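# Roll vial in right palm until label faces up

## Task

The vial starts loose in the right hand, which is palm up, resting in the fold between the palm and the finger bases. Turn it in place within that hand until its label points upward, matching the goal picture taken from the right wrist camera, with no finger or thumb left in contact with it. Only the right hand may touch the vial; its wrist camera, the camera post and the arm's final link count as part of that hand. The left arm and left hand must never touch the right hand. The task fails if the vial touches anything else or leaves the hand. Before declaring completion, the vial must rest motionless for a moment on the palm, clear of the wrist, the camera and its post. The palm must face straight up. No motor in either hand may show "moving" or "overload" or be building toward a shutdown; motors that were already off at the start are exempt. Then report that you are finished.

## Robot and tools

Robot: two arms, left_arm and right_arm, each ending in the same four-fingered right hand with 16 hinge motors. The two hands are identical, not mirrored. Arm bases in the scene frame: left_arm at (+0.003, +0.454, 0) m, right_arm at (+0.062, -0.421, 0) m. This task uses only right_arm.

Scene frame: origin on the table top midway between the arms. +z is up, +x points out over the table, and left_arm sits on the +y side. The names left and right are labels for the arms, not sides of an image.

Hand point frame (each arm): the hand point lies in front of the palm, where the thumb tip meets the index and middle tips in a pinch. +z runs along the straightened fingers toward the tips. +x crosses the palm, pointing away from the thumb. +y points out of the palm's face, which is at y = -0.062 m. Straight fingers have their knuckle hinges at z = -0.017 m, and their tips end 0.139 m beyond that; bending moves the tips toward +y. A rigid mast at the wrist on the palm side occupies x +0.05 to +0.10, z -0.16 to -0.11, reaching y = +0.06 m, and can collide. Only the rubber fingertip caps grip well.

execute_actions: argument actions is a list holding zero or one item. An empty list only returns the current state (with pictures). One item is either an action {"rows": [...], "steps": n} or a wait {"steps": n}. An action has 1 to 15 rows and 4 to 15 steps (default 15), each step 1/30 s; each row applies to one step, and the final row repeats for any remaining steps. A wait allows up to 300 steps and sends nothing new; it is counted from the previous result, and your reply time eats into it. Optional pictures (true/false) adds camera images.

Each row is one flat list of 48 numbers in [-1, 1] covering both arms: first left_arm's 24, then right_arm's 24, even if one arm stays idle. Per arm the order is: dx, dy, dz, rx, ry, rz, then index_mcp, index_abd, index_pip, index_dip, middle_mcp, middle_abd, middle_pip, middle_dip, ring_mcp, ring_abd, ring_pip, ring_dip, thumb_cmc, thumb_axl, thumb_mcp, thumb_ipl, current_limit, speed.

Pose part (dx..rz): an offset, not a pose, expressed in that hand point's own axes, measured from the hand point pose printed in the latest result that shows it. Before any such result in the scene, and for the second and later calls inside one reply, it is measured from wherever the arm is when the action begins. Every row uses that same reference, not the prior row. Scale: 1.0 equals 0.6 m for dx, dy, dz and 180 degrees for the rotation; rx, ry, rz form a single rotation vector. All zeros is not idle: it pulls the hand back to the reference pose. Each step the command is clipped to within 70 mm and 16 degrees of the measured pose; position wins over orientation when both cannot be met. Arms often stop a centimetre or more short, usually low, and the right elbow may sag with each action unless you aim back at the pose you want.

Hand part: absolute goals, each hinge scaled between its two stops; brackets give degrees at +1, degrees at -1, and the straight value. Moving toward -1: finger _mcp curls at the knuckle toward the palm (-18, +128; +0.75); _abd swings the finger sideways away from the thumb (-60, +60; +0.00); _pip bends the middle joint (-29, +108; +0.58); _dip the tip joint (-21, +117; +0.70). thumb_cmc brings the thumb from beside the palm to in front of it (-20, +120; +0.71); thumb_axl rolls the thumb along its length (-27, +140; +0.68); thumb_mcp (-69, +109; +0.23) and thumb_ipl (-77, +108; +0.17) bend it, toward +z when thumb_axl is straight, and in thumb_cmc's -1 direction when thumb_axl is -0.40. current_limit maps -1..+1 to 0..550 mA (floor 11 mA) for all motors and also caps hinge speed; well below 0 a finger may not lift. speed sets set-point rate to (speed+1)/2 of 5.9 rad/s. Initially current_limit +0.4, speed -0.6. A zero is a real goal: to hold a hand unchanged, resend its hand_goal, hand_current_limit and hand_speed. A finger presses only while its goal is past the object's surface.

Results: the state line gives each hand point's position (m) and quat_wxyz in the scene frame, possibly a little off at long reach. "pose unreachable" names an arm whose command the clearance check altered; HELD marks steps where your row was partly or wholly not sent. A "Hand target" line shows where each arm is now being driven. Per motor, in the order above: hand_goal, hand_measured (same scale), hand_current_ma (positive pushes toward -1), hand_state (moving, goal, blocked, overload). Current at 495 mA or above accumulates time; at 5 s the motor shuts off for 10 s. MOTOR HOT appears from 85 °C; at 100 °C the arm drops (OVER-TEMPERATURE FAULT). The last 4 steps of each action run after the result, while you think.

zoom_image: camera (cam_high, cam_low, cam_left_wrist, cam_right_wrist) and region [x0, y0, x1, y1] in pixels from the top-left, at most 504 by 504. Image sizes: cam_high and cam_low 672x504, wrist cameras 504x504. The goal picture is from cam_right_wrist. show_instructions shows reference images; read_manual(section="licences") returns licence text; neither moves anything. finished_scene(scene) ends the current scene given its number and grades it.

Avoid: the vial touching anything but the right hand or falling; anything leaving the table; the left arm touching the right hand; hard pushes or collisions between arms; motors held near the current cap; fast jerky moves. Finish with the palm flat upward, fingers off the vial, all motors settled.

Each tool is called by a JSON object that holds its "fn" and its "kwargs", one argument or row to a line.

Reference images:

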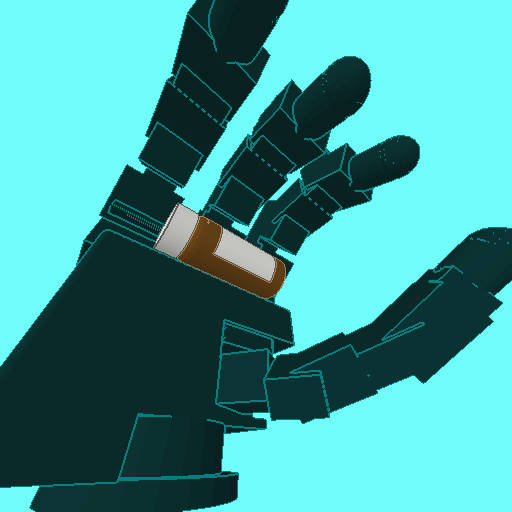

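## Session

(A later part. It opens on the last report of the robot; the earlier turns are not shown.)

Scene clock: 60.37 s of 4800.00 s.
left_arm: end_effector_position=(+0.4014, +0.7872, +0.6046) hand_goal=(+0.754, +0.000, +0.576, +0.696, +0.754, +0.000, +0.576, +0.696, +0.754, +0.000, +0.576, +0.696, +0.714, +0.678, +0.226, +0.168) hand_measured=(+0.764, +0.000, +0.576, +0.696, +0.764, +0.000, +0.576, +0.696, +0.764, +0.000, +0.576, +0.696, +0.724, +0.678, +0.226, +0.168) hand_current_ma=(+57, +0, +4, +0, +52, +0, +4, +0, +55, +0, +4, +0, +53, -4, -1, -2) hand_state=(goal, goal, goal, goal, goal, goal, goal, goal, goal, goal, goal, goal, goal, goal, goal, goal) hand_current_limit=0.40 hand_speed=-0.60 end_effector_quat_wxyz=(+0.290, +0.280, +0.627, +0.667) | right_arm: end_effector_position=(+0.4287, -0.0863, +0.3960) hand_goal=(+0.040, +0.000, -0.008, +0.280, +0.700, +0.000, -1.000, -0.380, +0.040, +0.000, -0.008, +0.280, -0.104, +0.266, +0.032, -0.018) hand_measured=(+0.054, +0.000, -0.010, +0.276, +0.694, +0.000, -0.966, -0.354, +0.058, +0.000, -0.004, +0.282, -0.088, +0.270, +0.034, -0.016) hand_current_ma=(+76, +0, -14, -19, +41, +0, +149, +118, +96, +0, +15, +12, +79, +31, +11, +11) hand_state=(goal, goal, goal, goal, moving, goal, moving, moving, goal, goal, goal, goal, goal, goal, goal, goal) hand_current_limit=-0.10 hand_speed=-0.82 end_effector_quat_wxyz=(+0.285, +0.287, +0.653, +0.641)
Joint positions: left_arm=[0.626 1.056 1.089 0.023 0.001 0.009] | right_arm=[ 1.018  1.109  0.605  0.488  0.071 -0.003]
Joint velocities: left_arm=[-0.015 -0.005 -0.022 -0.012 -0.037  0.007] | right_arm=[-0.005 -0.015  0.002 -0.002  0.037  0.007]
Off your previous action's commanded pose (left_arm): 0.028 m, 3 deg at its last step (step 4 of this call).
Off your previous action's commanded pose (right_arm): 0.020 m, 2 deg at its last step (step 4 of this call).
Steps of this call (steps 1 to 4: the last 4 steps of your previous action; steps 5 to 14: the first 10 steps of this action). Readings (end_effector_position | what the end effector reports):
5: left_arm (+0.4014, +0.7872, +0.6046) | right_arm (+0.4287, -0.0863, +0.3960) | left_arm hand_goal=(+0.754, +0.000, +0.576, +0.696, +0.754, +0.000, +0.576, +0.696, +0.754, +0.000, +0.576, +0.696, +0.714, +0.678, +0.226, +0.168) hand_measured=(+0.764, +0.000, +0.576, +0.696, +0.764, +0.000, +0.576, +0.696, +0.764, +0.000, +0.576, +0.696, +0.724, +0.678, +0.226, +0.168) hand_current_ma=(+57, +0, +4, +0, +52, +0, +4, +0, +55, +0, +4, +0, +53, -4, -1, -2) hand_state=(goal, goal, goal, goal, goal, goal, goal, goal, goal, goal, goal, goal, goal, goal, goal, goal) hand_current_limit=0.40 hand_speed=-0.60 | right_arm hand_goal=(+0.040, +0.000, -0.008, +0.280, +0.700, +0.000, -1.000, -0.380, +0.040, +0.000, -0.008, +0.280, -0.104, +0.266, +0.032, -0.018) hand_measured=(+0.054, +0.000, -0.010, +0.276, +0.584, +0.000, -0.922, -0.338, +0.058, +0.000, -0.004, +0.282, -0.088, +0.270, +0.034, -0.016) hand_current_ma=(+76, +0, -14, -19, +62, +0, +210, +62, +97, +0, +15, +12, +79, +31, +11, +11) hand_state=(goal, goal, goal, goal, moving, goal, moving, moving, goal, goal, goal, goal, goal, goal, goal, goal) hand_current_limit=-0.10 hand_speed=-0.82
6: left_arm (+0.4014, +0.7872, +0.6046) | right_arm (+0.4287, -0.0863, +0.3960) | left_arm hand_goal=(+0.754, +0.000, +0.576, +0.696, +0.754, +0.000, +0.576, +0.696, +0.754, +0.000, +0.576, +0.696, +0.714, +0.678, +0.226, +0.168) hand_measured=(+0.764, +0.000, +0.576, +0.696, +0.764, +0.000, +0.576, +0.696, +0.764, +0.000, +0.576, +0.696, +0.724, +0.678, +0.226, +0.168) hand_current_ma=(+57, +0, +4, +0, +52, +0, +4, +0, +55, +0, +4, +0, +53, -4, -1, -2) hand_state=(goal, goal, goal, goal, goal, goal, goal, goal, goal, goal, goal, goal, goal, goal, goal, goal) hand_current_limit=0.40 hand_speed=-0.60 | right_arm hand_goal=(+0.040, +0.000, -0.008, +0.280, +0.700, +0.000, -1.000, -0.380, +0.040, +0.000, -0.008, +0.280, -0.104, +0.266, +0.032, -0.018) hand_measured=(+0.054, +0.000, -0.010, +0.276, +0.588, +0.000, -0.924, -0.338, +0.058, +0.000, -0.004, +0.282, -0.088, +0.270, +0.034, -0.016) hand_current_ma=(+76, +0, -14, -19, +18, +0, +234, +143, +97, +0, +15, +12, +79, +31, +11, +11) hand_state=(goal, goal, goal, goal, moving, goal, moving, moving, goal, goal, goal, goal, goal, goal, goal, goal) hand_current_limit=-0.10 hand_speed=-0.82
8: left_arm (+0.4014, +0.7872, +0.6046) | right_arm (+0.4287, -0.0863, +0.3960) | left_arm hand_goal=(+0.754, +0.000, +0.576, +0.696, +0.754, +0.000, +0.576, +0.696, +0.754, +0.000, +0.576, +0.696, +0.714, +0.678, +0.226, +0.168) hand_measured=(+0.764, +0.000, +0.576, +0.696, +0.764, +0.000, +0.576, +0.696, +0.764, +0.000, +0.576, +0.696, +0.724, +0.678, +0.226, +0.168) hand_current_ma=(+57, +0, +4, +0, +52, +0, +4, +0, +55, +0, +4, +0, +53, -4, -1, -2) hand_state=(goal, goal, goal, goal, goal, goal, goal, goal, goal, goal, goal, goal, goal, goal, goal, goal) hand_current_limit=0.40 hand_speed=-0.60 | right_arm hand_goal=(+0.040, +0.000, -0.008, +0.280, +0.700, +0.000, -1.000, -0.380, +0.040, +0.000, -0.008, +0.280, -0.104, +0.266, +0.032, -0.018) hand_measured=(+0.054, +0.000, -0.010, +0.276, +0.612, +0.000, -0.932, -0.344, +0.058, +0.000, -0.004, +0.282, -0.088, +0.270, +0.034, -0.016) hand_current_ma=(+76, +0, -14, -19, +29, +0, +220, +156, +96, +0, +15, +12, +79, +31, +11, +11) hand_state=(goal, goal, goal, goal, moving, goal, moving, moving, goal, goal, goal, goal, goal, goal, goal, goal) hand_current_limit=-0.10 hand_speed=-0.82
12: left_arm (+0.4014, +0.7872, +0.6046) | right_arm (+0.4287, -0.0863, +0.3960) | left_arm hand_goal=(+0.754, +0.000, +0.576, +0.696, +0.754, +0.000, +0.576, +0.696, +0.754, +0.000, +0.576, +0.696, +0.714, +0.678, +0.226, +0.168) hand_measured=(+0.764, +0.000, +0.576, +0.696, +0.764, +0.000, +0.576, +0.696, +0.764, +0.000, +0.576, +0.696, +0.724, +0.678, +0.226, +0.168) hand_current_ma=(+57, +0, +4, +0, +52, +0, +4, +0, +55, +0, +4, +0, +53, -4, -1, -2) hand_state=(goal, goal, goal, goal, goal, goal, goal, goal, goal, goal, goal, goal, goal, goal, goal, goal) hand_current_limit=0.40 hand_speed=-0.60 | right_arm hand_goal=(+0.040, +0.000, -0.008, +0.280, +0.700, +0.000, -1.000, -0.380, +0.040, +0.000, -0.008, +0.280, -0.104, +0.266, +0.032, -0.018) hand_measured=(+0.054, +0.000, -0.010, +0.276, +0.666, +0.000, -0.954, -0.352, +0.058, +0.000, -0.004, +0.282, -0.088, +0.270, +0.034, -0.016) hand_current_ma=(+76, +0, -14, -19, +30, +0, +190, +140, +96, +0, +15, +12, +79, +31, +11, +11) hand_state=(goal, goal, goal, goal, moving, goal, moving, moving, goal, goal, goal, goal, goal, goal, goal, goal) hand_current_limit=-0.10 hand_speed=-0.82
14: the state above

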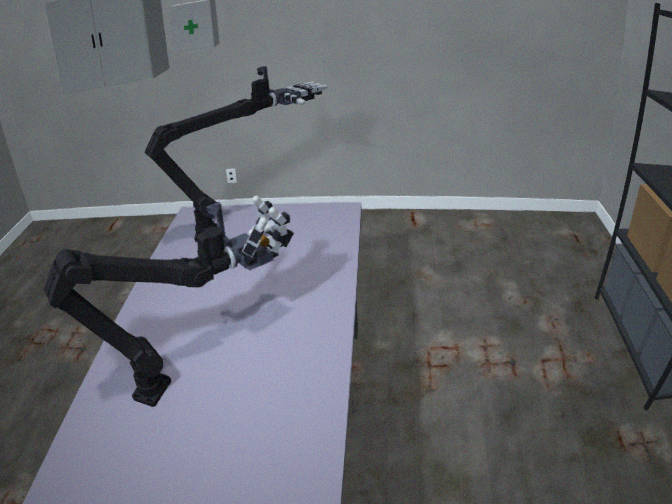

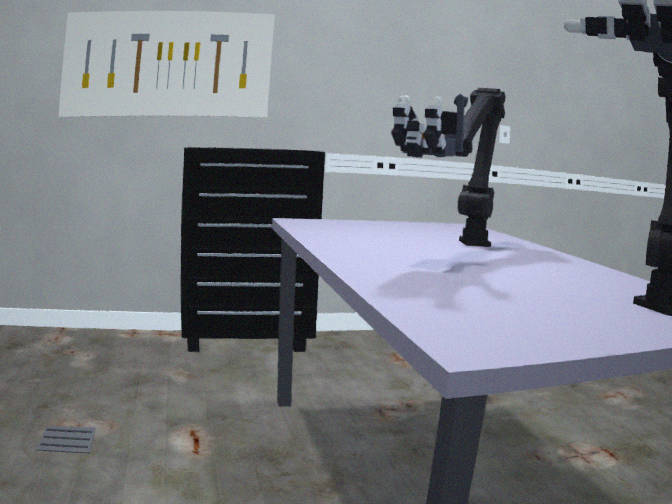

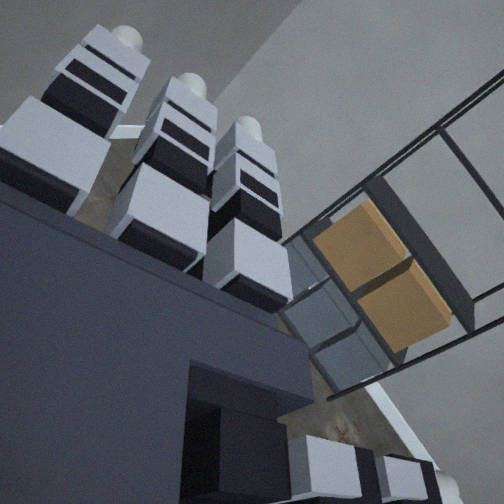

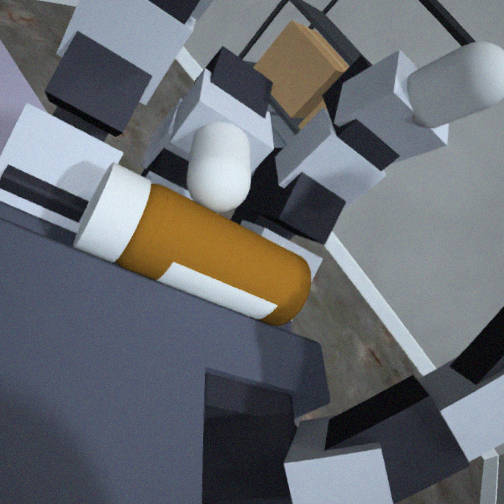

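{"fn": "execute_actions", "kwargs": {
  "actions": [
    {"rows": [[0.0002,0.0463,-0.0099,-0.0163,0.0003,-0.0002,0.754,0,0.576,0.696,0.754,0,0.576,0.696,0.754,0,0.576,0.696,0.714,0.678,0.226,0.168,0.4,-0.6,0,0.0333,0.0025,-0.0123,0.0004,0.001,0.04,0,-0.008,0.28,0.70,0,-0.72,-0.35,0.04,0,-0.008,0.28,-0.104,0.266,0.032,-0.018,0.4,-0.3],[0.0002,0.0463,-0.0099,-0.0163,0.0003,-0.0002,0.754,0,0.576,0.696,0.754,0,0.576,0.696,0.754,0,0.576,0.696,0.714,0.678,0.226,0.168,0.4,-0.6,0,0.0333,0.0025,-0.0123,0.0004,0.001,0.04,0,-0.008,0.28,0.70,0,-0.72,-0.35,0.04,0,-0.008,0.28,-0.104,0.266,0.032,-0.018,0.4,-0.3],[0.0002,0.0463,-0.0099,-0.0163,0.0003,-0.0002,0.754,0,0.576,0.696,0.754,0,0.576,0.696,0.754,0,0.576,0.696,0.714,0.678,0.226,0.168,0.4,-0.6,0,0.0333,0.0025,-0.0123,0.0004,0.001,0.04,0,-0.008,0.28,0.26,0,-0.72,-0.35,0.04,0,-0.008,0.28,-0.104,0.266,0.032,-0.018,0.4,-0.3]], "steps": 15}
  ],
  "pictures": true
}}

Scene clock: 61.50 s of 4800.00 s.
left_arm: end_effector_position=(+0.4014, +0.7872, +0.6046) hand_goal=(+0.754, +0.000, +0.576, +0.696, +0.754, +0.000, +0.576, +0.696, +0.754, +0.000, +0.576, +0.696, +0.714, +0.678, +0.226, +0.168) hand_measured=(+0.764, +0.000, +0.576, +0.696, +0.764, +0.000, +0.576, +0.696, +0.764, +0.000, +0.576, +0.696, +0.724, +0.678, +0.226, +0.168) hand_current_ma=(+57, +0, +4, +0, +52, +0, +4, +0, +55, +0, +4, +0, +53, -4, -1, -2) hand_state=(goal, goal, goal, goal, goal, goal, goal, goal, goal, goal, goal, goal, goal, goal, goal, goal) hand_current_limit=0.40 hand_speed=-0.60 end_effector_quat_wxyz=(+0.290, +0.280, +0.627, +0.667) | right_arm: end_effector_position=(+0.4287, -0.0863, +0.3960) hand_goal=(+0.040, +0.000, -0.008, +0.280, +0.260, +0.000, -0.720, -0.350, +0.040, +0.000, -0.008, +0.280, -0.104, +0.266, +0.032, -0.018) hand_measured=(+0.054, +0.000, -0.010, +0.276, +0.524, +0.000, -0.726, -0.352, +0.058, +0.000, -0.004, +0.282, -0.088, +0.270, +0.034, -0.016) hand_current_ma=(+76, +0, -14, -19, +133, +0, -19, -7, +96, +0, +15, +12, +79, +31, +11, +11) hand_state=(goal, goal, goal, goal, moving, goal, moving, goal, goal, goal, goal, goal, goal, goal, goal, goal) hand_current_limit=0.40 hand_speed=-0.30 end_effector_quat_wxyz=(+0.285, +0.287, +0.653, +0.641)
Joint positions: left_arm=[0.626 1.056 1.089 0.023 0.001 0.009] | right_arm=[ 1.018  1.109  0.605  0.488  0.071 -0.003]
Joint velocities: left_arm=[ 0.005  0.015 -0.002  0.007  0.066  0.051] | right_arm=[-0.005  0.005 -0.012  0.017 -0.022  0.022]
Off your previous action's commanded pose (left_arm): 0.028 m, 3 deg at its last step (step 4 of this call).
Off your previous action's commanded pose (right_arm): 0.020 m, 2 deg at its last step (step 4 of this call).
Steps of this call (steps 1 to 4: the last 4 steps of your previous action; steps 5 to 23: nothing new was sent; steps 24 to 34: the first 11 steps of this action). Readings (end_effector_position | what the end effector reports):
24: left_arm (+0.4014, +0.7872, +0.6046) | right_arm (+0.4287, -0.0863, +0.3960) | left_arm hand_goal=(+0.754, +0.000, +0.576, +0.696, +0.754, +0.000, +0.576, +0.696, +0.754, +0.000, +0.576, +0.696, +0.714, +0.678, +0.226, +0.168) hand_measured=(+0.764, +0.000, +0.576, +0.696, +0.764, +0.000, +0.576, +0.696, +0.764, +0.000, +0.576, +0.696, +0.724, +0.678, +0.226, +0.168) hand_current_ma=(+57, +0, +4, +0, +52, +0, +4, +0, +55, +0, +4, +0, +53, -4, -1, -2) hand_state=(goal, goal, goal, goal, goal, goal, goal, goal, goal, goal, goal, goal, goal, goal, goal, goal) hand_current_limit=0.40 hand_speed=-0.60 | right_arm hand_goal=(+0.040, +0.000, -0.008, +0.280, +0.700, +0.000, -0.720, -0.350, +0.040, +0.000, -0.008, +0.280, -0.104, +0.266, +0.032, -0.018) hand_measured=(+0.054, +0.000, -0.010, +0.276, +0.708, +0.000, -0.972, -0.358, +0.058, +0.000, -0.004, +0.282, -0.088, +0.270, +0.034, -0.016) hand_current_ma=(+76, +0, -14, -19, +45, +0, +147, +113, +96, +0, +15, +12, +79, +31, +11, +11) hand_state=(goal, goal, goal, goal, goal, goal, moving, moving, goal, goal, goal, goal, goal, goal, goal, goal) hand_current_limit=0.40 hand_speed=-0.30
25: left_arm (+0.4014, +0.7872, +0.6046) | right_arm (+0.4287, -0.0863, +0.3960) | left_arm hand_goal=(+0.754, +0.000, +0.576, +0.696, +0.754, +0.000, +0.576, +0.696, +0.754, +0.000, +0.576, +0.696, +0.714, +0.678, +0.226, +0.168) hand_measured=(+0.764, +0.000, +0.576, +0.696, +0.764, +0.000, +0.576, +0.696, +0.764, +0.000, +0.576, +0.696, +0.724, +0.678, +0.226, +0.168) hand_current_ma=(+57, +0, +4, +0, +52, +0, +4, +0, +55, +0, +4, +0, +53, -4, -1, -2) hand_state=(goal, goal, goal, goal, goal, goal, goal, goal, goal, goal, goal, goal, goal, goal, goal, goal) hand_current_limit=0.40 hand_speed=-0.60 | right_arm hand_goal=(+0.040, +0.000, -0.008, +0.280, +0.700, +0.000, -0.720, -0.350, +0.040, +0.000, -0.008, +0.280, -0.104, +0.266, +0.032, -0.018) hand_measured=(+0.054, +0.000, -0.010, +0.276, +0.708, +0.000, -0.970, -0.358, +0.058, +0.000, -0.004, +0.282, -0.088, +0.270, +0.034, -0.016) hand_current_ma=(+76, +0, -14, -19, +45, +0, -69, -21, +96, +0, +15, +12, +79, +31, +11, +11) hand_state=(goal, goal, goal, goal, goal, goal, moving, moving, goal, goal, goal, goal, goal, goal, goal, goal) hand_current_limit=0.40 hand_speed=-0.30
27: left_arm (+0.4014, +0.7872, +0.6046) | right_arm (+0.4287, -0.0863, +0.3960) | left_arm hand_goal=(+0.754, +0.000, +0.576, +0.696, +0.754, +0.000, +0.576, +0.696, +0.754, +0.000, +0.576, +0.696, +0.714, +0.678, +0.226, +0.168) hand_measured=(+0.764, +0.000, +0.576, +0.696, +0.764, +0.000, +0.576, +0.696, +0.764, +0.000, +0.576, +0.696, +0.724, +0.678, +0.226, +0.168) hand_current_ma=(+57, +0, +4, +0, +52, +0, +4, +0, +55, +0, +4, +0, +53, -4, -1, -2) hand_state=(goal, goal, goal, goal, goal, goal, goal, goal, goal, goal, goal, goal, goal, goal, goal, goal) hand_current_limit=0.40 hand_speed=-0.60 | right_arm hand_goal=(+0.040, +0.000, -0.008, +0.280, +0.260, +0.000, -0.720, -0.350, +0.040, +0.000, -0.008, +0.280, -0.104, +0.266, +0.032, -0.018) hand_measured=(+0.054, +0.000, -0.010, +0.276, +0.706, +0.000, -0.912, -0.352, +0.058, +0.000, -0.004, +0.282, -0.088, +0.270, +0.034, -0.016) hand_current_ma=(+76, +0, -14, -19, +238, +0, -43, -8, +96, +0, +15, +12, +79, +31, +11, +11) hand_state=(goal, goal, goal, goal, moving, goal, moving, moving, goal, goal, goal, goal, goal, goal, goal, goal) hand_current_limit=0.40 hand_speed=-0.30
31: left_arm (+0.4014, +0.7872, +0.6046) | right_arm (+0.4287, -0.0863, +0.3960) | left_arm hand_goal=(+0.754, +0.000, +0.576, +0.696, +0.754, +0.000, +0.576, +0.696, +0.754, +0.000, +0.576, +0.696, +0.714, +0.678, +0.226, +0.168) hand_measured=(+0.764, +0.000, +0.576, +0.696, +0.764, +0.000, +0.576, +0.696, +0.764, +0.000, +0.576, +0.696, +0.724, +0.678, +0.226, +0.168) hand_current_ma=(+57, +0, +4, +0, +52, +0, +4, +0, +55, +0, +4, +0, +53, -4, -1, -2) hand_state=(goal, goal, goal, goal, goal, goal, goal, goal, goal, goal, goal, goal, goal, goal, goal, goal) hand_current_limit=0.40 hand_speed=-0.60 | right_arm hand_goal=(+0.040, +0.000, -0.008, +0.280, +0.260, +0.000, -0.720, -0.350, +0.040, +0.000, -0.008, +0.280, -0.104, +0.266, +0.032, -0.018) hand_measured=(+0.054, +0.000, -0.010, +0.276, +0.604, +0.000, -0.768, -0.352, +0.058, +0.000, -0.004, +0.282, -0.088, +0.270, +0.034, -0.016) hand_current_ma=(+76, +0, -14, -19, +159, +0, -38, -7, +96, +0, +15, +12, +79, +31, +11, +11) hand_state=(goal, goal, goal, goal, moving, goal, moving, goal, goal, goal, goal, goal, goal, goal, goal, goal) hand_current_limit=0.40 hand_speed=-0.30
34: the state above

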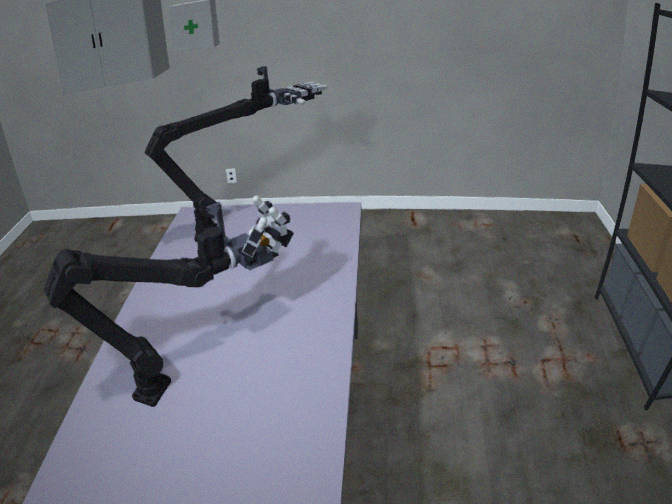

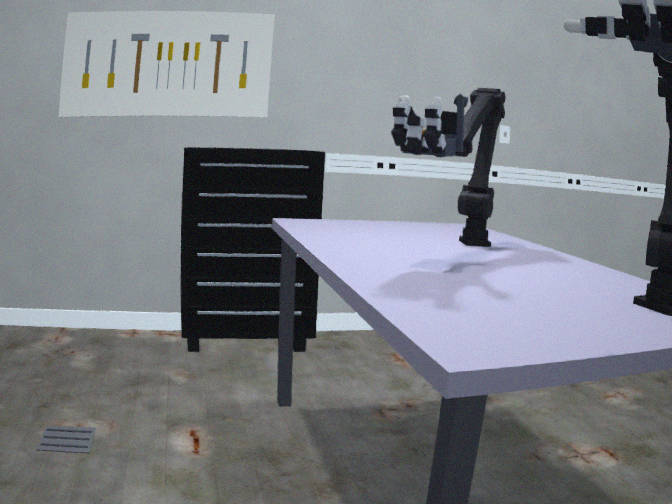

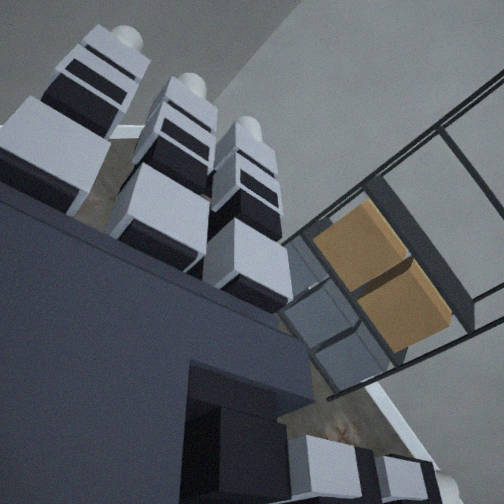

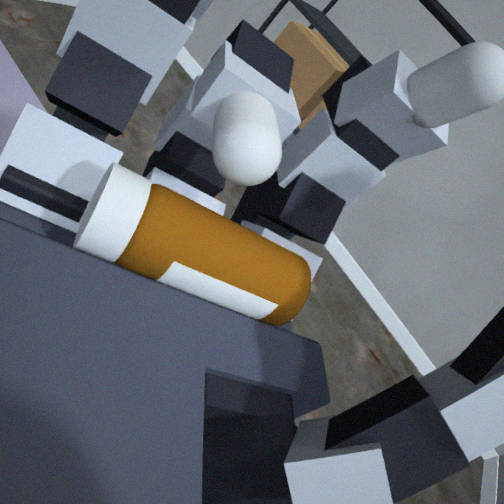

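{"fn": "execute_actions", "kwargs": {
  "actions": [
    {"rows": [[0.0002,0.0463,-0.0099,-0.0163,0.0003,-0.0002,0.754,0,0.576,0.696,0.754,0,0.576,0.696,0.754,0,0.576,0.696,0.714,0.678,0.226,0.168,0.4,-0.6,0,0.0333,0.0025,-0.0123,0.0004,0.001,0.04,0,-0.008,0.28,0.26,0,-1.0,-0.35,0.04,0,-0.008,0.28,-0.104,0.266,0.032,-0.018,-0.1,-0.3]], "steps": 8}
  ]
}}

{"fn": "execute_actions", "kwargs": {
  "actions": [
    {"rows": [[0,0,0,0,0,0,0.754,0,0.576,0.696,0.754,0,0.576,0.696,0.754,0,0.576,0.696,0.714,0.678,0.226,0.168,0.4,-0.6,0,0.0333,0.0025,-0.0123,0.0004,0.001,0.04,0,-0.008,0.28,0.48,0,-1.0,-0.35,0.04,0,-0.008,0.28,-0.104,0.266,0.032,-0.018,-0.1,-0.8]], "steps": 15}
  ],
  "pictures": true
}}

Scene clock: 61.93 s of 4800.00 s.
left_arm: end_effector_position=(+0.4014, +0.7872, +0.6046) hand_goal=(+0.754, +0.000, +0.576, +0.696, +0.754, +0.000, +0.576, +0.696, +0.754, +0.000, +0.576, +0.696, +0.714, +0.678, +0.226, +0.168) hand_measured=(+0.764, +0.000, +0.576, +0.696, +0.764, +0.000, +0.576, +0.696, +0.764, +0.000, +0.576, +0.696, +0.724, +0.678, +0.226, +0.168) hand_current_ma=(+57, +0, +4, +0, +52, +0, +4, +0, +55, +0, +4, +0, +53, -4, -1, -2) hand_state=(goal, goal, goal, goal, goal, goal, goal, goal, goal, goal, goal, goal, goal, goal, goal, goal) hand_current_limit=0.40 hand_speed=-0.60 end_effector_quat_wxyz=(+0.290, +0.280, +0.627, +0.667) | right_arm: end_effector_position=(+0.4287, -0.0863, +0.3960) hand_goal=(+0.040, +0.000, -0.008, +0.280, +0.260, +0.000, -1.000, -0.350, +0.040, +0.000, -0.008, +0.280, -0.104, +0.266, +0.032, -0.018) hand_measured=(+0.054, +0.000, -0.010, +0.276, +0.276, +0.000, -0.774, -0.352, +0.058, +0.000, -0.004, +0.282, -0.088, +0.270, +0.034, -0.016) hand_current_ma=(+76, +0, -14, -19, +84, +0, +80, -7, +96, +0, +15, +12, +79, +31, +11, +11) hand_state=(goal, goal, goal, goal, goal, goal, moving, goal, goal, goal, goal, goal, goal, goal, goal, goal) hand_current_limit=-0.10 hand_speed=-0.30 end_effector_quat_wxyz=(+0.285, +0.287, +0.653, +0.641)
Joint positions: left_arm=[0.626 1.056 1.089 0.023 0.001 0.009] | right_arm=[ 1.018  1.109  0.605  0.488  0.071 -0.003]
Joint velocities: left_arm=[-0.015 -0.015 -0.012 -0.007  0.022 -0.022] | right_arm=[-0.015 -0.005 -0.002 -0.002  0.051  0.007]
Off your previous action's commanded pose (left_arm): 0.028 m, 3 deg at its last step (step 4 of this call).
Off your previous action's commanded pose (right_arm): 0.020 m, 2 deg at its last step (step 4 of this call).
Steps of this call (steps 1 to 4: the last 4 steps of your previous action; steps 5 to 9: nothing new was sent; steps 10 to 13: the first 4 steps of this action). Readings (end_effector_position | what the end effector reports):
10: left_arm (+0.4014, +0.7872, +0.6046) | right_arm (+0.4287, -0.0863, +0.3960) | left_arm hand_goal=(+0.754, +0.000, +0.576, +0.696, +0.754, +0.000, +0.576, +0.696, +0.754, +0.000, +0.576, +0.696, +0.714, +0.678, +0.226, +0.168) hand_measured=(+0.764, +0.000, +0.576, +0.696, +0.764, +0.000, +0.576, +0.696, +0.764, +0.000, +0.576, +0.696, +0.724, +0.678, +0.226, +0.168) hand_current_ma=(+57, +0, +4, +0, +52, +0, +4, +0, +55, +0, +4, +0, +53, -4, -1, -2) hand_state=(goal, goal, goal, goal, goal, goal, goal, goal, goal, goal, goal, goal, goal, goal, goal, goal) hand_current_limit=0.40 hand_speed=-0.60 | right_arm hand_goal=(+0.040, +0.000, -0.008, +0.280, +0.260, +0.000, -1.000, -0.350, +0.040, +0.000, -0.008, +0.280, -0.104, +0.266, +0.032, -0.018) hand_measured=(+0.054, +0.000, -0.010, +0.276, +0.278, +0.000, -0.724, -0.352, +0.058, +0.000, -0.004, +0.282, -0.088, +0.270, +0.034, -0.016) hand_current_ma=(+76, +0, -14, -19, +72, +0, -24, -7, +96, +0, +15, +12, +79, +31, +11, +11) hand_state=(goal, goal, goal, goal, moving, goal, moving, goal, goal, goal, goal, goal, goal, goal, goal, goal) hand_current_limit=-0.10 hand_speed=-0.30
11: left_arm (+0.4014, +0.7872, +0.6046) | right_arm (+0.4287, -0.0863, +0.3960) | left_arm hand_goal=(+0.754, +0.000, +0.576, +0.696, +0.754, +0.000, +0.576, +0.696, +0.754, +0.000, +0.576, +0.696, +0.714, +0.678, +0.226, +0.168) hand_measured=(+0.764, +0.000, +0.576, +0.696, +0.764, +0.000, +0.576, +0.696, +0.764, +0.000, +0.576, +0.696, +0.724, +0.678, +0.226, +0.168) hand_current_ma=(+57, +0, +4, +0, +52, +0, +4, +0, +55, +0, +4, +0, +53, -4, -1, -2) hand_state=(goal, goal, goal, goal, goal, goal, goal, goal, goal, goal, goal, goal, goal, goal, goal, goal) hand_current_limit=0.40 hand_speed=-0.60 | right_arm hand_goal=(+0.040, +0.000, -0.008, +0.280, +0.260, +0.000, -1.000, -0.350, +0.040, +0.000, -0.008, +0.280, -0.104, +0.266, +0.032, -0.018) hand_measured=(+0.054, +0.000, -0.010, +0.276, +0.276, +0.000, -0.728, -0.352, +0.058, +0.000, -0.004, +0.282, -0.088, +0.270, +0.034, -0.016) hand_current_ma=(+76, +0, -14, -19, +86, +0, +122, -7, +96, +0, +15, +12, +79, +31, +11, +11) hand_state=(goal, goal, goal, goal, moving, goal, moving, goal, goal, goal, goal, goal, goal, goal, goal, goal) hand_current_limit=-0.10 hand_speed=-0.30
13: the state above

Scene clock: 62.43 s of 4800.00 s.
left_arm: end_effector_position=(+0.4021, +0.7879, +0.5986) hand_goal=(+0.754, +0.000, +0.576, +0.696, +0.754, +0.000, +0.576, +0.696, +0.754, +0.000, +0.576, +0.696, +0.714, +0.678, +0.226, +0.168) hand_measured=(+0.764, +0.000, +0.576, +0.696, +0.764, +0.000, +0.576, +0.696, +0.764, +0.000, +0.576, +0.696, +0.724, +0.678, +0.226, +0.168) hand_current_ma=(+58, +0, +4, +0, +53, +0, +4, +0, +56, +0, +4, +0, +54, -4, -1, -2) hand_state=(goal, goal, goal, goal, goal, goal, goal, goal, goal, goal, goal, goal, goal, goal, goal, goal) hand_current_limit=0.40 hand_speed=-0.60 end_effector_quat_wxyz=(+0.288, +0.281, +0.631, +0.664) | right_arm: end_effector_position=(+0.4287, -0.0863, +0.3960) hand_goal=(+0.040, +0.000, -0.008, +0.280, +0.480, +0.000, -1.000, -0.350, +0.040, +0.000, -0.008, +0.280, -0.104, +0.266, +0.032, -0.018) hand_measured=(+0.054, +0.000, -0.010, +0.276, +0.400, +0.000, -0.822, -0.336, +0.058, +0.000, -0.004, +0.282, -0.088, +0.270, +0.034, -0.016) hand_current_ma=(+76, +0, -14, -19, +18, +0, +228, +74, +96, +0, +15, +12, +79, +31, +11, +11) hand_state=(goal, goal, goal, goal, moving, goal, moving, goal, goal, goal, goal, goal, goal, goal, goal, goal) hand_current_limit=-0.10 hand_speed=-0.80 end_effector_quat_wxyz=(+0.285, +0.287, +0.653, +0.641)
Joint positions: left_arm=[0.626 1.056 1.079 0.023 0.001 0.009] | right_arm=[ 1.018  1.109  0.605  0.488  0.071 -0.003]
Joint velocities: left_arm=[-0.005 -0.015 -0.007 -0.002 -0.066 -0.022] | right_arm=[-0.015  0.005 -0.012 -0.002 -0.051  0.007]
Off your previous action's commanded pose (left_arm): 0.028 m, 3 deg at its last step (step 4 of this call).
Off your previous action's commanded pose (right_arm): 0.020 m, 2 deg at its last step (step 4 of this call).
Steps of this call (steps 1 to 4: the last 4 steps of your previous action; steps 5 to 15: the first 11 steps of this action, its rows measured from where the robot was after step 4). Readings (end_effector_position | what the end effector reports):
4: left_arm (+0.4014, +0.7872, +0.6046) | right_arm (+0.4287, -0.0863, +0.3960) | left_arm hand_goal=(+0.754, +0.000, +0.576, +0.696, +0.754, +0.000, +0.576, +0.696, +0.754, +0.000, +0.576, +0.696, +0.714, +0.678, +0.226, +0.168) hand_measured=(+0.764, +0.000, +0.576, +0.696, +0.764, +0.000, +0.576, +0.696, +0.764, +0.000, +0.576, +0.696, +0.724, +0.678, +0.226, +0.168) hand_current_ma=(+57, +0, +4, +0, +52, +0, +4, +0, +55, +0, +4, +0, +53, -4, -1, -2) hand_state=(goal, goal, goal, goal, goal, goal, goal, goal, goal, goal, goal, goal, goal, goal, goal, goal) hand_current_limit=0.40 hand_speed=-0.60 | right_arm hand_goal=(+0.040, +0.000, -0.008, +0.280, +0.260, +0.000, -1.000, -0.350, +0.040, +0.000, -0.008, +0.280, -0.104, +0.266, +0.032, -0.018) hand_measured=(+0.054, +0.000, -0.010, +0.276, +0.276, +0.000, -0.798, -0.344, +0.058, +0.000, -0.004, +0.282, -0.088, +0.270, +0.034, -0.016) hand_current_ma=(+76, +0, -14, -19, +91, +0, +247, +34, +96, +0, +15, +12, +79, +31, +11, +11) hand_state=(goal, goal, goal, goal, goal, goal, blocked, goal, goal, goal, goal, goal, goal, goal, goal, goal) hand_current_limit=-0.10 hand_speed=-0.30
5: left_arm (+0.4015, +0.7873, +0.6041) | right_arm (+0.4287, -0.0863, +0.3960) | left_arm hand_goal=(+0.754, +0.000, +0.576, +0.696, +0.754, +0.000, +0.576, +0.696, +0.754, +0.000, +0.576, +0.696, +0.714, +0.678, +0.226, +0.168) hand_measured=(+0.764, +0.000, +0.576, +0.696, +0.764, +0.000, +0.576, +0.696, +0.764, +0.000, +0.576, +0.696, +0.724, +0.678, +0.226, +0.168) hand_current_ma=(+57, +0, +4, +0, +52, +0, +4, +0, +55, +0, +4, +0, +53, -4, -1, -2) hand_state=(goal, goal, goal, goal, goal, goal, goal, goal, goal, goal, goal, goal, goal, goal, goal, goal) hand_current_limit=0.40 hand_speed=-0.60 | right_arm hand_goal=(+0.040, +0.000, -0.008, +0.280, +0.480, +0.000, -1.000, -0.350, +0.040, +0.000, -0.008, +0.280, -0.104, +0.266, +0.032, -0.018) hand_measured=(+0.054, +0.000, -0.010, +0.276, +0.276, +0.000, -0.798, -0.344, +0.058, +0.000, -0.004, +0.282, -0.088, +0.270, +0.034, -0.016) hand_current_ma=(+76, +0, -14, -19, +90, +0, +248, +34, +96, +0, +15, +12, +79, +31, +11, +11) hand_state=(goal, goal, goal, goal, moving, goal, blocked, goal, goal, goal, goal, goal, goal, goal, goal, goal) hand_current_limit=-0.10 hand_speed=-0.80
6: left_arm (+0.4015, +0.7874, +0.6034) | right_arm (+0.4287, -0.0863, +0.3960) | left_arm hand_goal=(+0.754, +0.000, +0.576, +0.696, +0.754, +0.000, +0.576, +0.696, +0.754, +0.000, +0.576, +0.696, +0.714, +0.678, +0.226, +0.168) hand_measured=(+0.764, +0.000, +0.576, +0.696, +0.764, +0.000, +0.576, +0.696, +0.764, +0.000, +0.576, +0.696, +0.724, +0.678, +0.226, +0.168) hand_current_ma=(+57, +0, +4, +0, +52, +0, +4, +0, +55, +0, +4, +0, +53, -4, -1, -2) hand_state=(goal, goal, goal, goal, goal, goal, goal, goal, goal, goal, goal, goal, goal, goal, goal, goal) hand_current_limit=0.40 hand_speed=-0.60 | right_arm hand_goal=(+0.040, +0.000, -0.008, +0.280, +0.480, +0.000, -1.000, -0.350, +0.040, +0.000, -0.008, +0.280, -0.104, +0.266, +0.032, -0.018) hand_measured=(+0.054, +0.000, -0.010, +0.276, +0.278, +0.000, -0.798, -0.344, +0.058, +0.000, -0.004, +0.282, -0.088, +0.270, +0.034, -0.016) hand_current_ma=(+76, +0, -14, -19, +46, +0, +242, +35, +96, +0, +15, +12, +79, +31, +11, +11) hand_state=(goal, goal, goal, goal, moving, goal, moving, goal, goal, goal, goal, goal, goal, goal, goal, goal) hand_current_limit=-0.10 hand_speed=-0.80
8: left_arm (+0.4018, +0.7876, +0.6015) | right_arm (+0.4287, -0.0863, +0.3960) | left_arm hand_goal=(+0.754, +0.000, +0.576, +0.696, +0.754, +0.000, +0.576, +0.696, +0.754, +0.000, +0.576, +0.696, +0.714, +0.678, +0.226, +0.168) hand_measured=(+0.764, +0.000, +0.576, +0.696, +0.764, +0.000, +0.576, +0.696, +0.764, +0.000, +0.576, +0.696, +0.724, +0.678, +0.226, +0.168) hand_current_ma=(+57, +0, +4, +0, +52, +0, +4, +0, +55, +0, +4, +0, +53, -4, -1, -2) hand_state=(goal, goal, goal, goal, goal, goal, goal, goal, goal, goal, goal, goal, goal, goal, goal, goal) hand_current_limit=0.40 hand_speed=-0.60 | right_arm hand_goal=(+0.040, +0.000, -0.008, +0.280, +0.480, +0.000, -1.000, -0.350, +0.040, +0.000, -0.008, +0.280, -0.104, +0.266, +0.032, -0.018) hand_measured=(+0.054, +0.000, -0.010, +0.276, +0.294, +0.000, -0.804, -0.340, +0.058, +0.000, -0.004, +0.282, -0.088, +0.270, +0.034, -0.016) hand_current_ma=(+76, +0, -14, -19, +7, +0, +214, +68, +96, +0, +15, +12, +79, +31, +11, +11) hand_state=(goal, goal, goal, goal, moving, goal, moving, moving, goal, goal, goal, goal, goal, goal, goal, goal) hand_current_limit=-0.10 hand_speed=-0.80
12: left_arm (+0.4021, +0.7879, +0.5986) | right_arm (+0.4287, -0.0863, +0.3960) | left_arm hand_goal=(+0.754, +0.000, +0.576, +0.696, +0.754, +0.000, +0.576, +0.696, +0.754, +0.000, +0.576, +0.696, +0.714, +0.678, +0.226, +0.168) hand_measured=(+0.764, +0.000, +0.576, +0.696, +0.764, +0.000, +0.576, +0.696, +0.764, +0.000, +0.576, +0.696, +0.724, +0.678, +0.226, +0.168) hand_current_ma=(+58, +0, +4, +0, +54, +0, +4, +0, +57, +0, +4, +0, +54, -4, -1, -2) hand_state=(goal, goal, goal, goal, goal, goal, goal, goal, goal, goal, goal, goal, goal, goal, goal, goal) hand_current_limit=0.40 hand_speed=-0.60 | right_arm hand_goal=(+0.040, +0.000, -0.008, +0.280, +0.480, +0.000, -1.000, -0.350, +0.040, +0.000, -0.008, +0.280, -0.104, +0.266, +0.032, -0.018) hand_measured=(+0.054, +0.000, -0.010, +0.276, +0.352, +0.000, -0.814, -0.336, +0.058, +0.000, -0.004, +0.282, -0.088, +0.270, +0.034, -0.016) hand_current_ma=(+76, +0, -14, -19, +15, +0, +229, +75, +96, +0, +15, +12, +79, +31, +11, +11) hand_state=(goal, goal, goal, goal, moving, goal, moving, goal, goal, goal, goal, goal, goal, goal, goal, goal) hand_current_limit=-0.10 hand_speed=-0.80
15: the state above
camera_calibration (this result's frames):
cam_left_wrist: T_world_to_cam=[[0.473211, -0.606716, 0.638724, -0.0645488], [-0.247466, -0.787395, -0.564597, 1.00383], [0.845478, 0.109111, -0.522745, 0.00826476], [0, 0, 0, 1]] pos_world=[0.271971, 0.750344, 0.612307]

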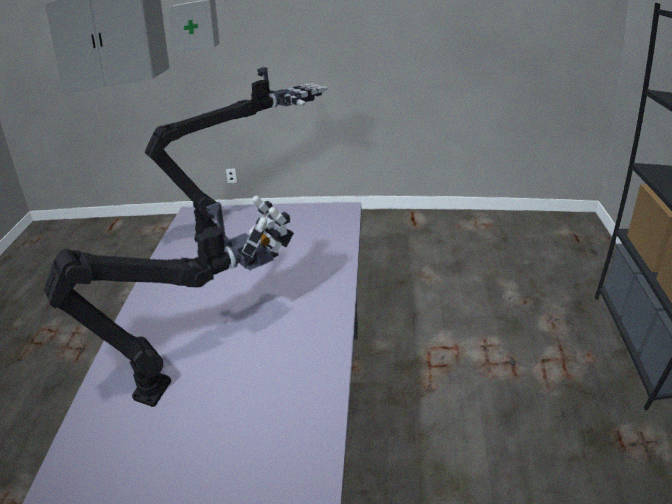

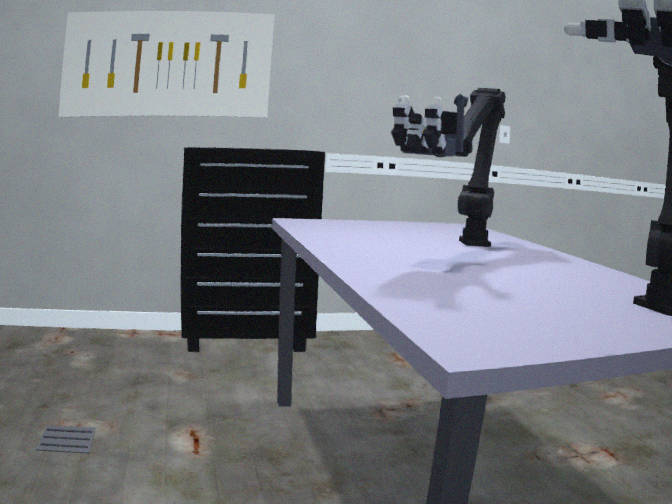

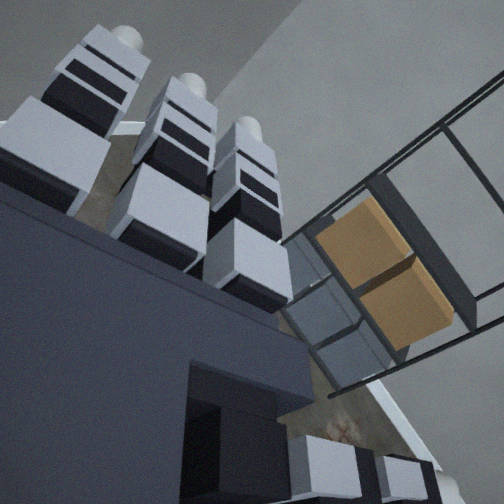

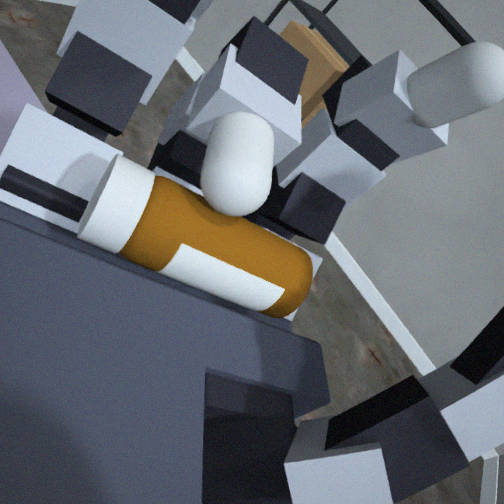

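{"fn": "execute_actions", "kwargs": {
  "actions": [
    {"rows": [[0,0.010,-0.0016,-0.0033,0,0,0.754,0,0.576,0.696,0.754,0,0.576,0.696,0.754,0,0.576,0.696,0.714,0.678,0.226,0.168,0.4,-0.6,0,0.0333,0.0025,-0.0123,0.0004,0.001,0.04,0,-0.008,0.28,0.56,0,-1.0,-0.35,0.04,0,-0.008,0.28,-0.104,0.266,0.032,-0.018,-0.1,-0.8]], "steps": 10}
  ],
  "pictures": true
}}

Scene clock: 62.93 s of 4800.00 s.
left_arm: end_effector_position=(+0.4021, +0.7879, +0.5986) hand_goal=(+0.754, +0.000, +0.576, +0.696, +0.754, +0.000, +0.576, +0.696, +0.754, +0.000, +0.576, +0.696, +0.714, +0.678, +0.226, +0.168) hand_measured=(+0.764, +0.000, +0.576, +0.696, +0.764, +0.000, +0.576, +0.696, +0.764, +0.000, +0.576, +0.696, +0.724, +0.678, +0.226, +0.168) hand_current_ma=(+58, +0, +4, +0, +53, +0, +4, +0, +56, +0, +4, +0, +54, -4, -1, -2) hand_state=(goal, goal, goal, goal, goal, goal, goal, goal, goal, goal, goal, goal, goal, goal, goal, goal) hand_current_limit=0.40 hand_speed=-0.60 end_effector_quat_wxyz=(+0.288, +0.281, +0.631, +0.664) | right_arm: end_effector_position=(+0.4287, -0.0863, +0.3960) hand_goal=(+0.040, +0.000, -0.008, +0.280, +0.560, +0.000, -1.000, -0.350, +0.040, +0.000, -0.008, +0.280, -0.104, +0.266, +0.032, -0.018) hand_measured=(+0.054, +0.000, -0.010, +0.276, +0.544, +0.000, -0.846, -0.334, +0.058, +0.000, -0.004, +0.282, -0.088, +0.270, +0.034, -0.016) hand_current_ma=(+76, +0, -14, -19, +22, +0, +219, +78, +96, +0, +15, +12, +79, +31, +11, +11) hand_state=(goal, goal, goal, goal, moving, goal, moving, goal, goal, goal, goal, goal, goal, goal, goal, goal) hand_current_limit=-0.10 hand_speed=-0.80 end_effector_quat_wxyz=(+0.285, +0.287, +0.653, +0.641)
Joint positions: left_arm=[0.626 1.056 1.079 0.023 0.001 0.009] | right_arm=[ 1.018  1.109  0.605  0.488  0.071 -0.003]
Joint velocities: left_arm=[-0.005 -0.005 -0.002  0.002 -0.007 -0.022] | right_arm=[-0.024  0.005 -0.002 -0.007 -0.051 -0.051]
Off your previous action's commanded pose (left_arm): 0.006 m, 1 deg at its last step (step 4 of this call).
Off your previous action's commanded pose (right_arm): 0.020 m, 2 deg at its last step (step 4 of this call).
Steps of this call (steps 1 to 4: the last 4 steps of your previous action; steps 5 to 9: nothing new was sent; steps 10 to 15: the first 6 steps of this action). Readings (end_effector_position | what the end effector reports):
10: left_arm (+0.4021, +0.7879, +0.5986) | right_arm (+0.4287, -0.0863, +0.3960) | left_arm hand_goal=(+0.754, +0.000, +0.576, +0.696, +0.754, +0.000, +0.576, +0.696, +0.754, +0.000, +0.576, +0.696, +0.714, +0.678, +0.226, +0.168) hand_measured=(+0.764, +0.000, +0.576, +0.696, +0.764, +0.000, +0.576, +0.696, +0.764, +0.000, +0.576, +0.696, +0.724, +0.678, +0.226, +0.168) hand_current_ma=(+58, +0, +4, +0, +53, +0, +4, +0, +56, +0, +4, +0, +54, -4, -1, -2) hand_state=(goal, goal, goal, goal, goal, goal, goal, goal, goal, goal, goal, goal, goal, goal, goal, goal) hand_current_limit=0.40 hand_speed=-0.60 | right_arm hand_goal=(+0.040, +0.000, -0.008, +0.280, +0.560, +0.000, -1.000, -0.350, +0.040, +0.000, -0.008, +0.280, -0.104, +0.266, +0.032, -0.018) hand_measured=(+0.054, +0.000, -0.010, +0.276, +0.488, +0.000, -0.836, -0.334, +0.058, +0.000, -0.004, +0.282, -0.088, +0.270, +0.034, -0.016) hand_current_ma=(+76, +0, -14, -19, +45, +0, +247, +78, +96, +0, +15, +12, +79, +31, +11, +11) hand_state=(goal, goal, goal, goal, moving, goal, blocked, goal, goal, goal, goal, goal, goal, goal, goal, goal) hand_current_limit=-0.10 hand_speed=-0.80
11: left_arm (+0.4021, +0.7879, +0.5986) | right_arm (+0.4287, -0.0863, +0.3960) | left_arm hand_goal=(+0.754, +0.000, +0.576, +0.696, +0.754, +0.000, +0.576, +0.696, +0.754, +0.000, +0.576, +0.696, +0.714, +0.678, +0.226, +0.168) hand_measured=(+0.764, +0.000, +0.576, +0.696, +0.764, +0.000, +0.576, +0.696, +0.764, +0.000, +0.576, +0.696, +0.724, +0.678, +0.226, +0.168) hand_current_ma=(+58, +0, +4, +0, +53, +0, +4, +0, +56, +0, +4, +0, +54, -4, -1, -2) hand_state=(goal, goal, goal, goal, goal, goal, goal, goal, goal, goal, goal, goal, goal, goal, goal, goal) hand_current_limit=0.40 hand_speed=-0.60 | right_arm hand_goal=(+0.040, +0.000, -0.008, +0.280, +0.560, +0.000, -1.000, -0.350, +0.040, +0.000, -0.008, +0.280, -0.104, +0.266, +0.032, -0.018) hand_measured=(+0.054, +0.000, -0.010, +0.276, +0.490, +0.000, -0.836, -0.334, +0.058, +0.000, -0.004, +0.282, -0.088, +0.270, +0.034, -0.016) hand_current_ma=(+76, +0, -14, -19, +3, +0, +245, +78, +96, +0, +15, +12, +79, +31, +11, +11) hand_state=(goal, goal, goal, goal, moving, goal, blocked, goal, goal, goal, goal, goal, goal, goal, goal, goal) hand_current_limit=-0.10 hand_speed=-0.80
13: left_arm (+0.4021, +0.7879, +0.5986) | right_arm (+0.4287, -0.0863, +0.3960) | left_arm hand_goal=(+0.754, +0.000, +0.576, +0.696, +0.754, +0.000, +0.576, +0.696, +0.754, +0.000, +0.576, +0.696, +0.714, +0.678, +0.226, +0.168) hand_measured=(+0.764, +0.000, +0.576, +0.696, +0.764, +0.000, +0.576, +0.696, +0.764, +0.000, +0.576, +0.696, +0.724, +0.678, +0.226, +0.168) hand_current_ma=(+58, +0, +4, +0, +53, +0, +4, +0, +56, +0, +4, +0, +54, -4, -1, -2) hand_state=(goal, goal, goal, goal, goal, goal, goal, goal, goal, goal, goal, goal, goal, goal, goal, goal) hand_current_limit=0.40 hand_speed=-0.60 | right_arm hand_goal=(+0.040, +0.000, -0.008, +0.280, +0.560, +0.000, -1.000, -0.350, +0.040, +0.000, -0.008, +0.280, -0.104, +0.266, +0.032, -0.018) hand_measured=(+0.054, +0.000, -0.010, +0.276, +0.512, +0.000, -0.840, -0.334, +0.058, +0.000, -0.004, +0.282, -0.088, +0.270, +0.034, -0.016) hand_current_ma=(+76, +0, -14, -19, +20, +0, +223, +78, +96, +0, +15, +12, +79, +31, +11, +11) hand_state=(goal, goal, goal, goal, moving, goal, moving, goal, goal, goal, goal, goal, goal, goal, goal, goal) hand_current_limit=-0.10 hand_speed=-0.80
15: the state above
camera_calibration (this result's frames):
cam_left_wrist: T_world_to_cam=[[0.473211, -0.606716, 0.638724, -0.0645488], [-0.247466, -0.787395, -0.564597, 1.00383], [0.845478, 0.109111, -0.522745, 0.00826476], [0, 0, 0, 1]] pos_world=[0.271971, 0.750344, 0.612307]

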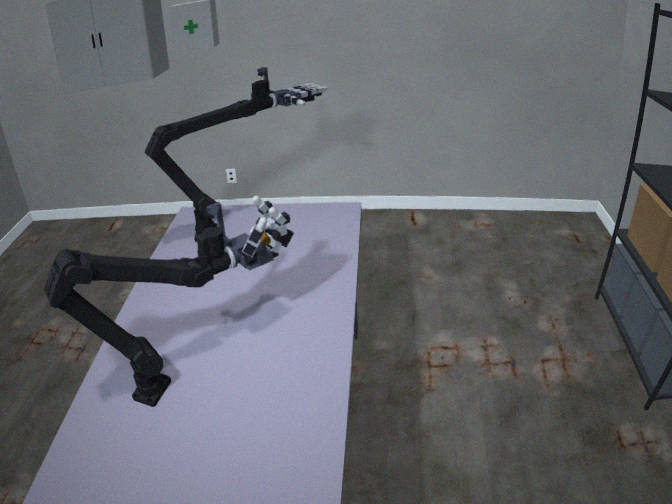

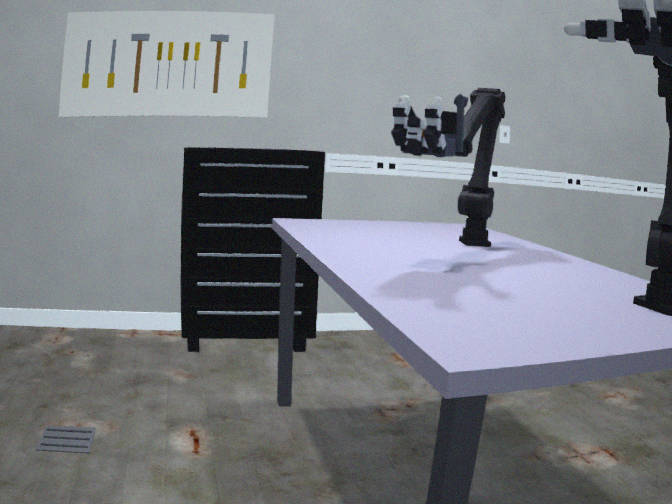

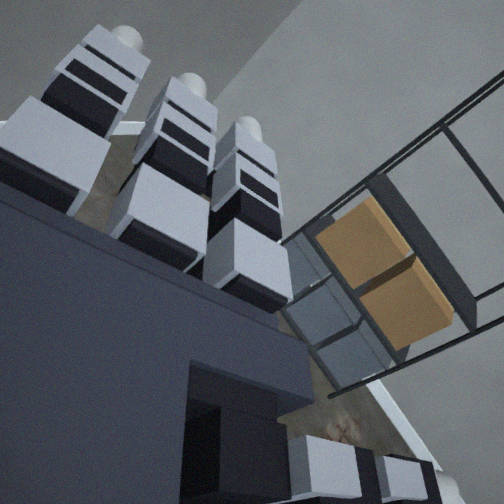

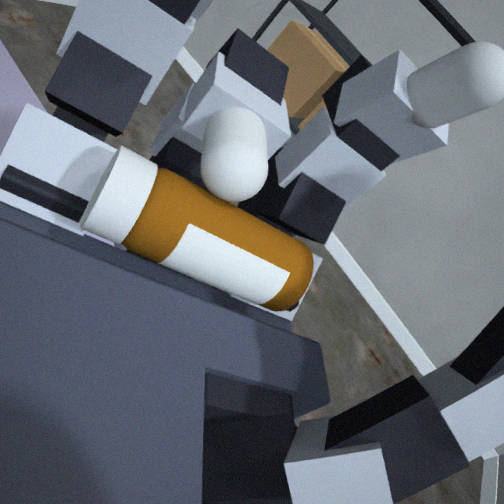

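{"fn": "zoom_image", "kwargs": {
  "camera": "cam_right_wrist",
  "region": [0, 90, 360, 350]
}}

Region (0, 90, 360, 350) of cam_right_wrist's 504x504 image, scaled by 1.400, with more detail than that image has.

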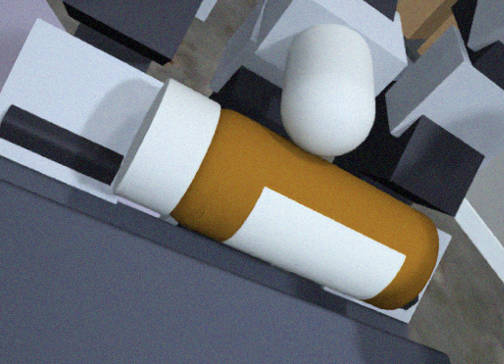

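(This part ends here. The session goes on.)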